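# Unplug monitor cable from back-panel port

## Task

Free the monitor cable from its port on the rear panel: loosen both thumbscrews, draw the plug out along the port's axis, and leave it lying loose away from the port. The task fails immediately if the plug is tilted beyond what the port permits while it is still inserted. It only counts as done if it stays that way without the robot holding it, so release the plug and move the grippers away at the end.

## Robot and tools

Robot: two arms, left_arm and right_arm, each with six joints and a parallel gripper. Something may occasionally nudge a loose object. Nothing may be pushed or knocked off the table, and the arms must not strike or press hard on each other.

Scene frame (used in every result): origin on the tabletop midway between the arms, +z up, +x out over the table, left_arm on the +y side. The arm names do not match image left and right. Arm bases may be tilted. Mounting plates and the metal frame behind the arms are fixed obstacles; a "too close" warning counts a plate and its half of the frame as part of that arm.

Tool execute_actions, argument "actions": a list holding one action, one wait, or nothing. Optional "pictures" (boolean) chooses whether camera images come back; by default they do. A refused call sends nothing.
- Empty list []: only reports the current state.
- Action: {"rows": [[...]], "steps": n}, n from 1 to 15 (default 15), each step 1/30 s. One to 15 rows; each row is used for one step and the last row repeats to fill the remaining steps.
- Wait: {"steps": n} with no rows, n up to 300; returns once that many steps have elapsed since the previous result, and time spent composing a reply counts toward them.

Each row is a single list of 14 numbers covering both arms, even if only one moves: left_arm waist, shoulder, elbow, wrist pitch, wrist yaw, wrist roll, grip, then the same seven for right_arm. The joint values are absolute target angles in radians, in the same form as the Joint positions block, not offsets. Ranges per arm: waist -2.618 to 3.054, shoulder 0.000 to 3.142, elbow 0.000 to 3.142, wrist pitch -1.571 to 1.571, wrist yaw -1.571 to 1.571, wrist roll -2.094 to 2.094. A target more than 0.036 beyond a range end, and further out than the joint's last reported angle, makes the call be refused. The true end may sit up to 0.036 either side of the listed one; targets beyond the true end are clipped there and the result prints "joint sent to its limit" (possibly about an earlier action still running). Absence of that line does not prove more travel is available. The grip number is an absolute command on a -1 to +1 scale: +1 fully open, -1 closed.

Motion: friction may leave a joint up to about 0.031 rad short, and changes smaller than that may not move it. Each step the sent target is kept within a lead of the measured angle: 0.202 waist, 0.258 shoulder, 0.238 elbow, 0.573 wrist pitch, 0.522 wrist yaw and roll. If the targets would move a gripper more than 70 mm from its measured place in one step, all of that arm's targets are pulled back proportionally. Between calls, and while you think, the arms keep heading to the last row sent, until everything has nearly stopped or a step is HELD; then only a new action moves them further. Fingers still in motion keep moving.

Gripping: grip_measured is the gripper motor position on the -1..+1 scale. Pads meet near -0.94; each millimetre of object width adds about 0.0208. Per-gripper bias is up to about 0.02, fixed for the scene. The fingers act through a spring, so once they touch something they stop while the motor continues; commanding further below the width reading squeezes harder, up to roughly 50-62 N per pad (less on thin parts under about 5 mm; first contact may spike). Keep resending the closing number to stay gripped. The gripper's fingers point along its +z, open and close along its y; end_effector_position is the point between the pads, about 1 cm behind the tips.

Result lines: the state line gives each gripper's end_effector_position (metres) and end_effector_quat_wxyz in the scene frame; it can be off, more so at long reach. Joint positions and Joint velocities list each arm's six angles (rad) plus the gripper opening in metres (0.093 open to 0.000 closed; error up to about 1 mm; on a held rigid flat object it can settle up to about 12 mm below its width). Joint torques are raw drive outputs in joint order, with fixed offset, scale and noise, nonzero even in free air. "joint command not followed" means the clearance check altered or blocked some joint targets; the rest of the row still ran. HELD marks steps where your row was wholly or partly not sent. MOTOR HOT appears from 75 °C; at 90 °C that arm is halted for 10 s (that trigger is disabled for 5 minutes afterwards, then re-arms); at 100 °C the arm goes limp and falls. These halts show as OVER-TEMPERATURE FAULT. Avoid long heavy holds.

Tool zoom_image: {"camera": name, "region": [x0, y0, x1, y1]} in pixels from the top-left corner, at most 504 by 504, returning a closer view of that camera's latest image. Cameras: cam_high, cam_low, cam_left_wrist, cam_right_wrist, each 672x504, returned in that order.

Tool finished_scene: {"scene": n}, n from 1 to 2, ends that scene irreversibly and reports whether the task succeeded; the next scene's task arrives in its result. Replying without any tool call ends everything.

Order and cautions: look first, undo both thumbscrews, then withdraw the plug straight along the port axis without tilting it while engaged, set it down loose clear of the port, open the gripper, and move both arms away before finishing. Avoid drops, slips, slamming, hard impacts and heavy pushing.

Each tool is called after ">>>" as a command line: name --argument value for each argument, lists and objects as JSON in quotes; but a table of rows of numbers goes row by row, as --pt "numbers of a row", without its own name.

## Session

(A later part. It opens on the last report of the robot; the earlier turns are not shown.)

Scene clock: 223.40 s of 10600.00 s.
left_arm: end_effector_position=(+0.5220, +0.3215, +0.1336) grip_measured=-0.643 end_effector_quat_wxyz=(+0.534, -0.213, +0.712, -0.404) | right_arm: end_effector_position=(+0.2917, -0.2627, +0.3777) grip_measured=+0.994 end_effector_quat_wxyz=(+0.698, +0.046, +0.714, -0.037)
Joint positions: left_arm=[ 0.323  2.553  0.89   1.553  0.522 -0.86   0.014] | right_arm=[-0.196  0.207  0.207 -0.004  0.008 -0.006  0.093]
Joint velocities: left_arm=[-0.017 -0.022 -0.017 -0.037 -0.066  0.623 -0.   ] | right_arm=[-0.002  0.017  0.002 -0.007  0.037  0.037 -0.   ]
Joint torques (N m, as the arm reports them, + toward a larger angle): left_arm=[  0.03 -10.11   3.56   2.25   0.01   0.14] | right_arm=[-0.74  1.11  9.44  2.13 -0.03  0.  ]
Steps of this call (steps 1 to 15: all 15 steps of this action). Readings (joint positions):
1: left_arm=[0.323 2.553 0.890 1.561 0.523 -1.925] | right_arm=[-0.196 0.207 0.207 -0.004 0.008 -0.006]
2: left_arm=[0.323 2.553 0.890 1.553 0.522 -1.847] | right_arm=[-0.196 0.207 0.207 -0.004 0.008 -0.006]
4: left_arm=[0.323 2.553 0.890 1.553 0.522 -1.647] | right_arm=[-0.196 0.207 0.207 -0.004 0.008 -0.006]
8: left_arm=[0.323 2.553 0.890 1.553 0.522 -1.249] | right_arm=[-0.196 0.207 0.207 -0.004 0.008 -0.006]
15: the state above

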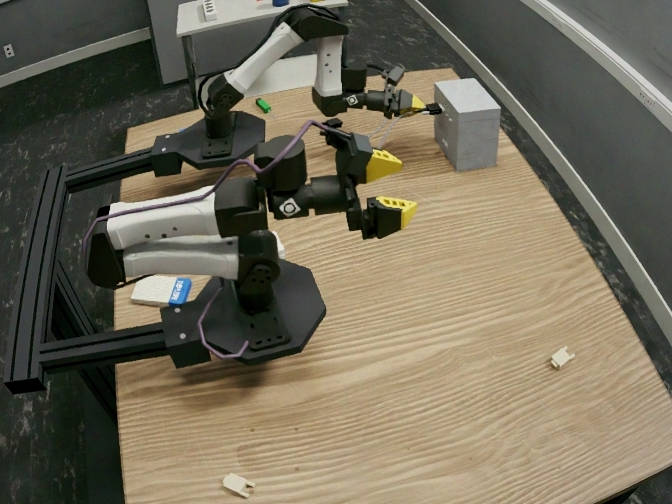

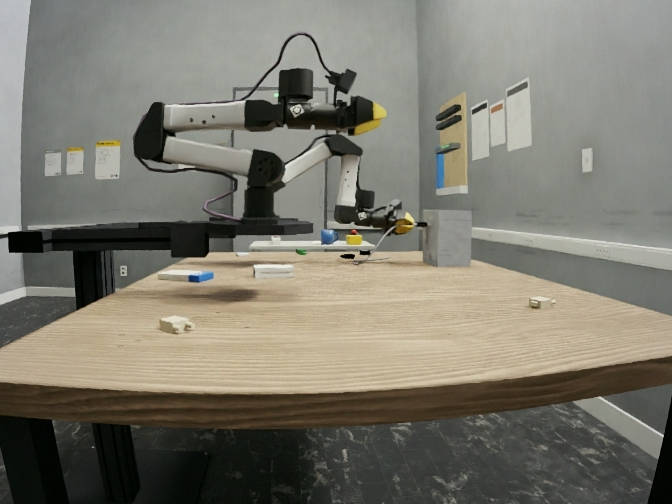

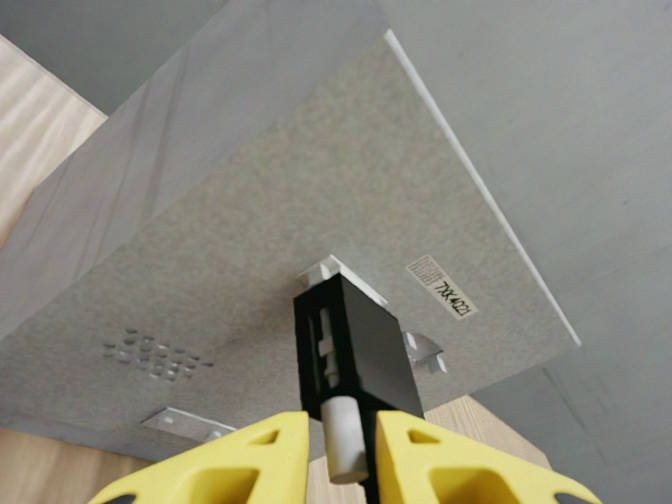

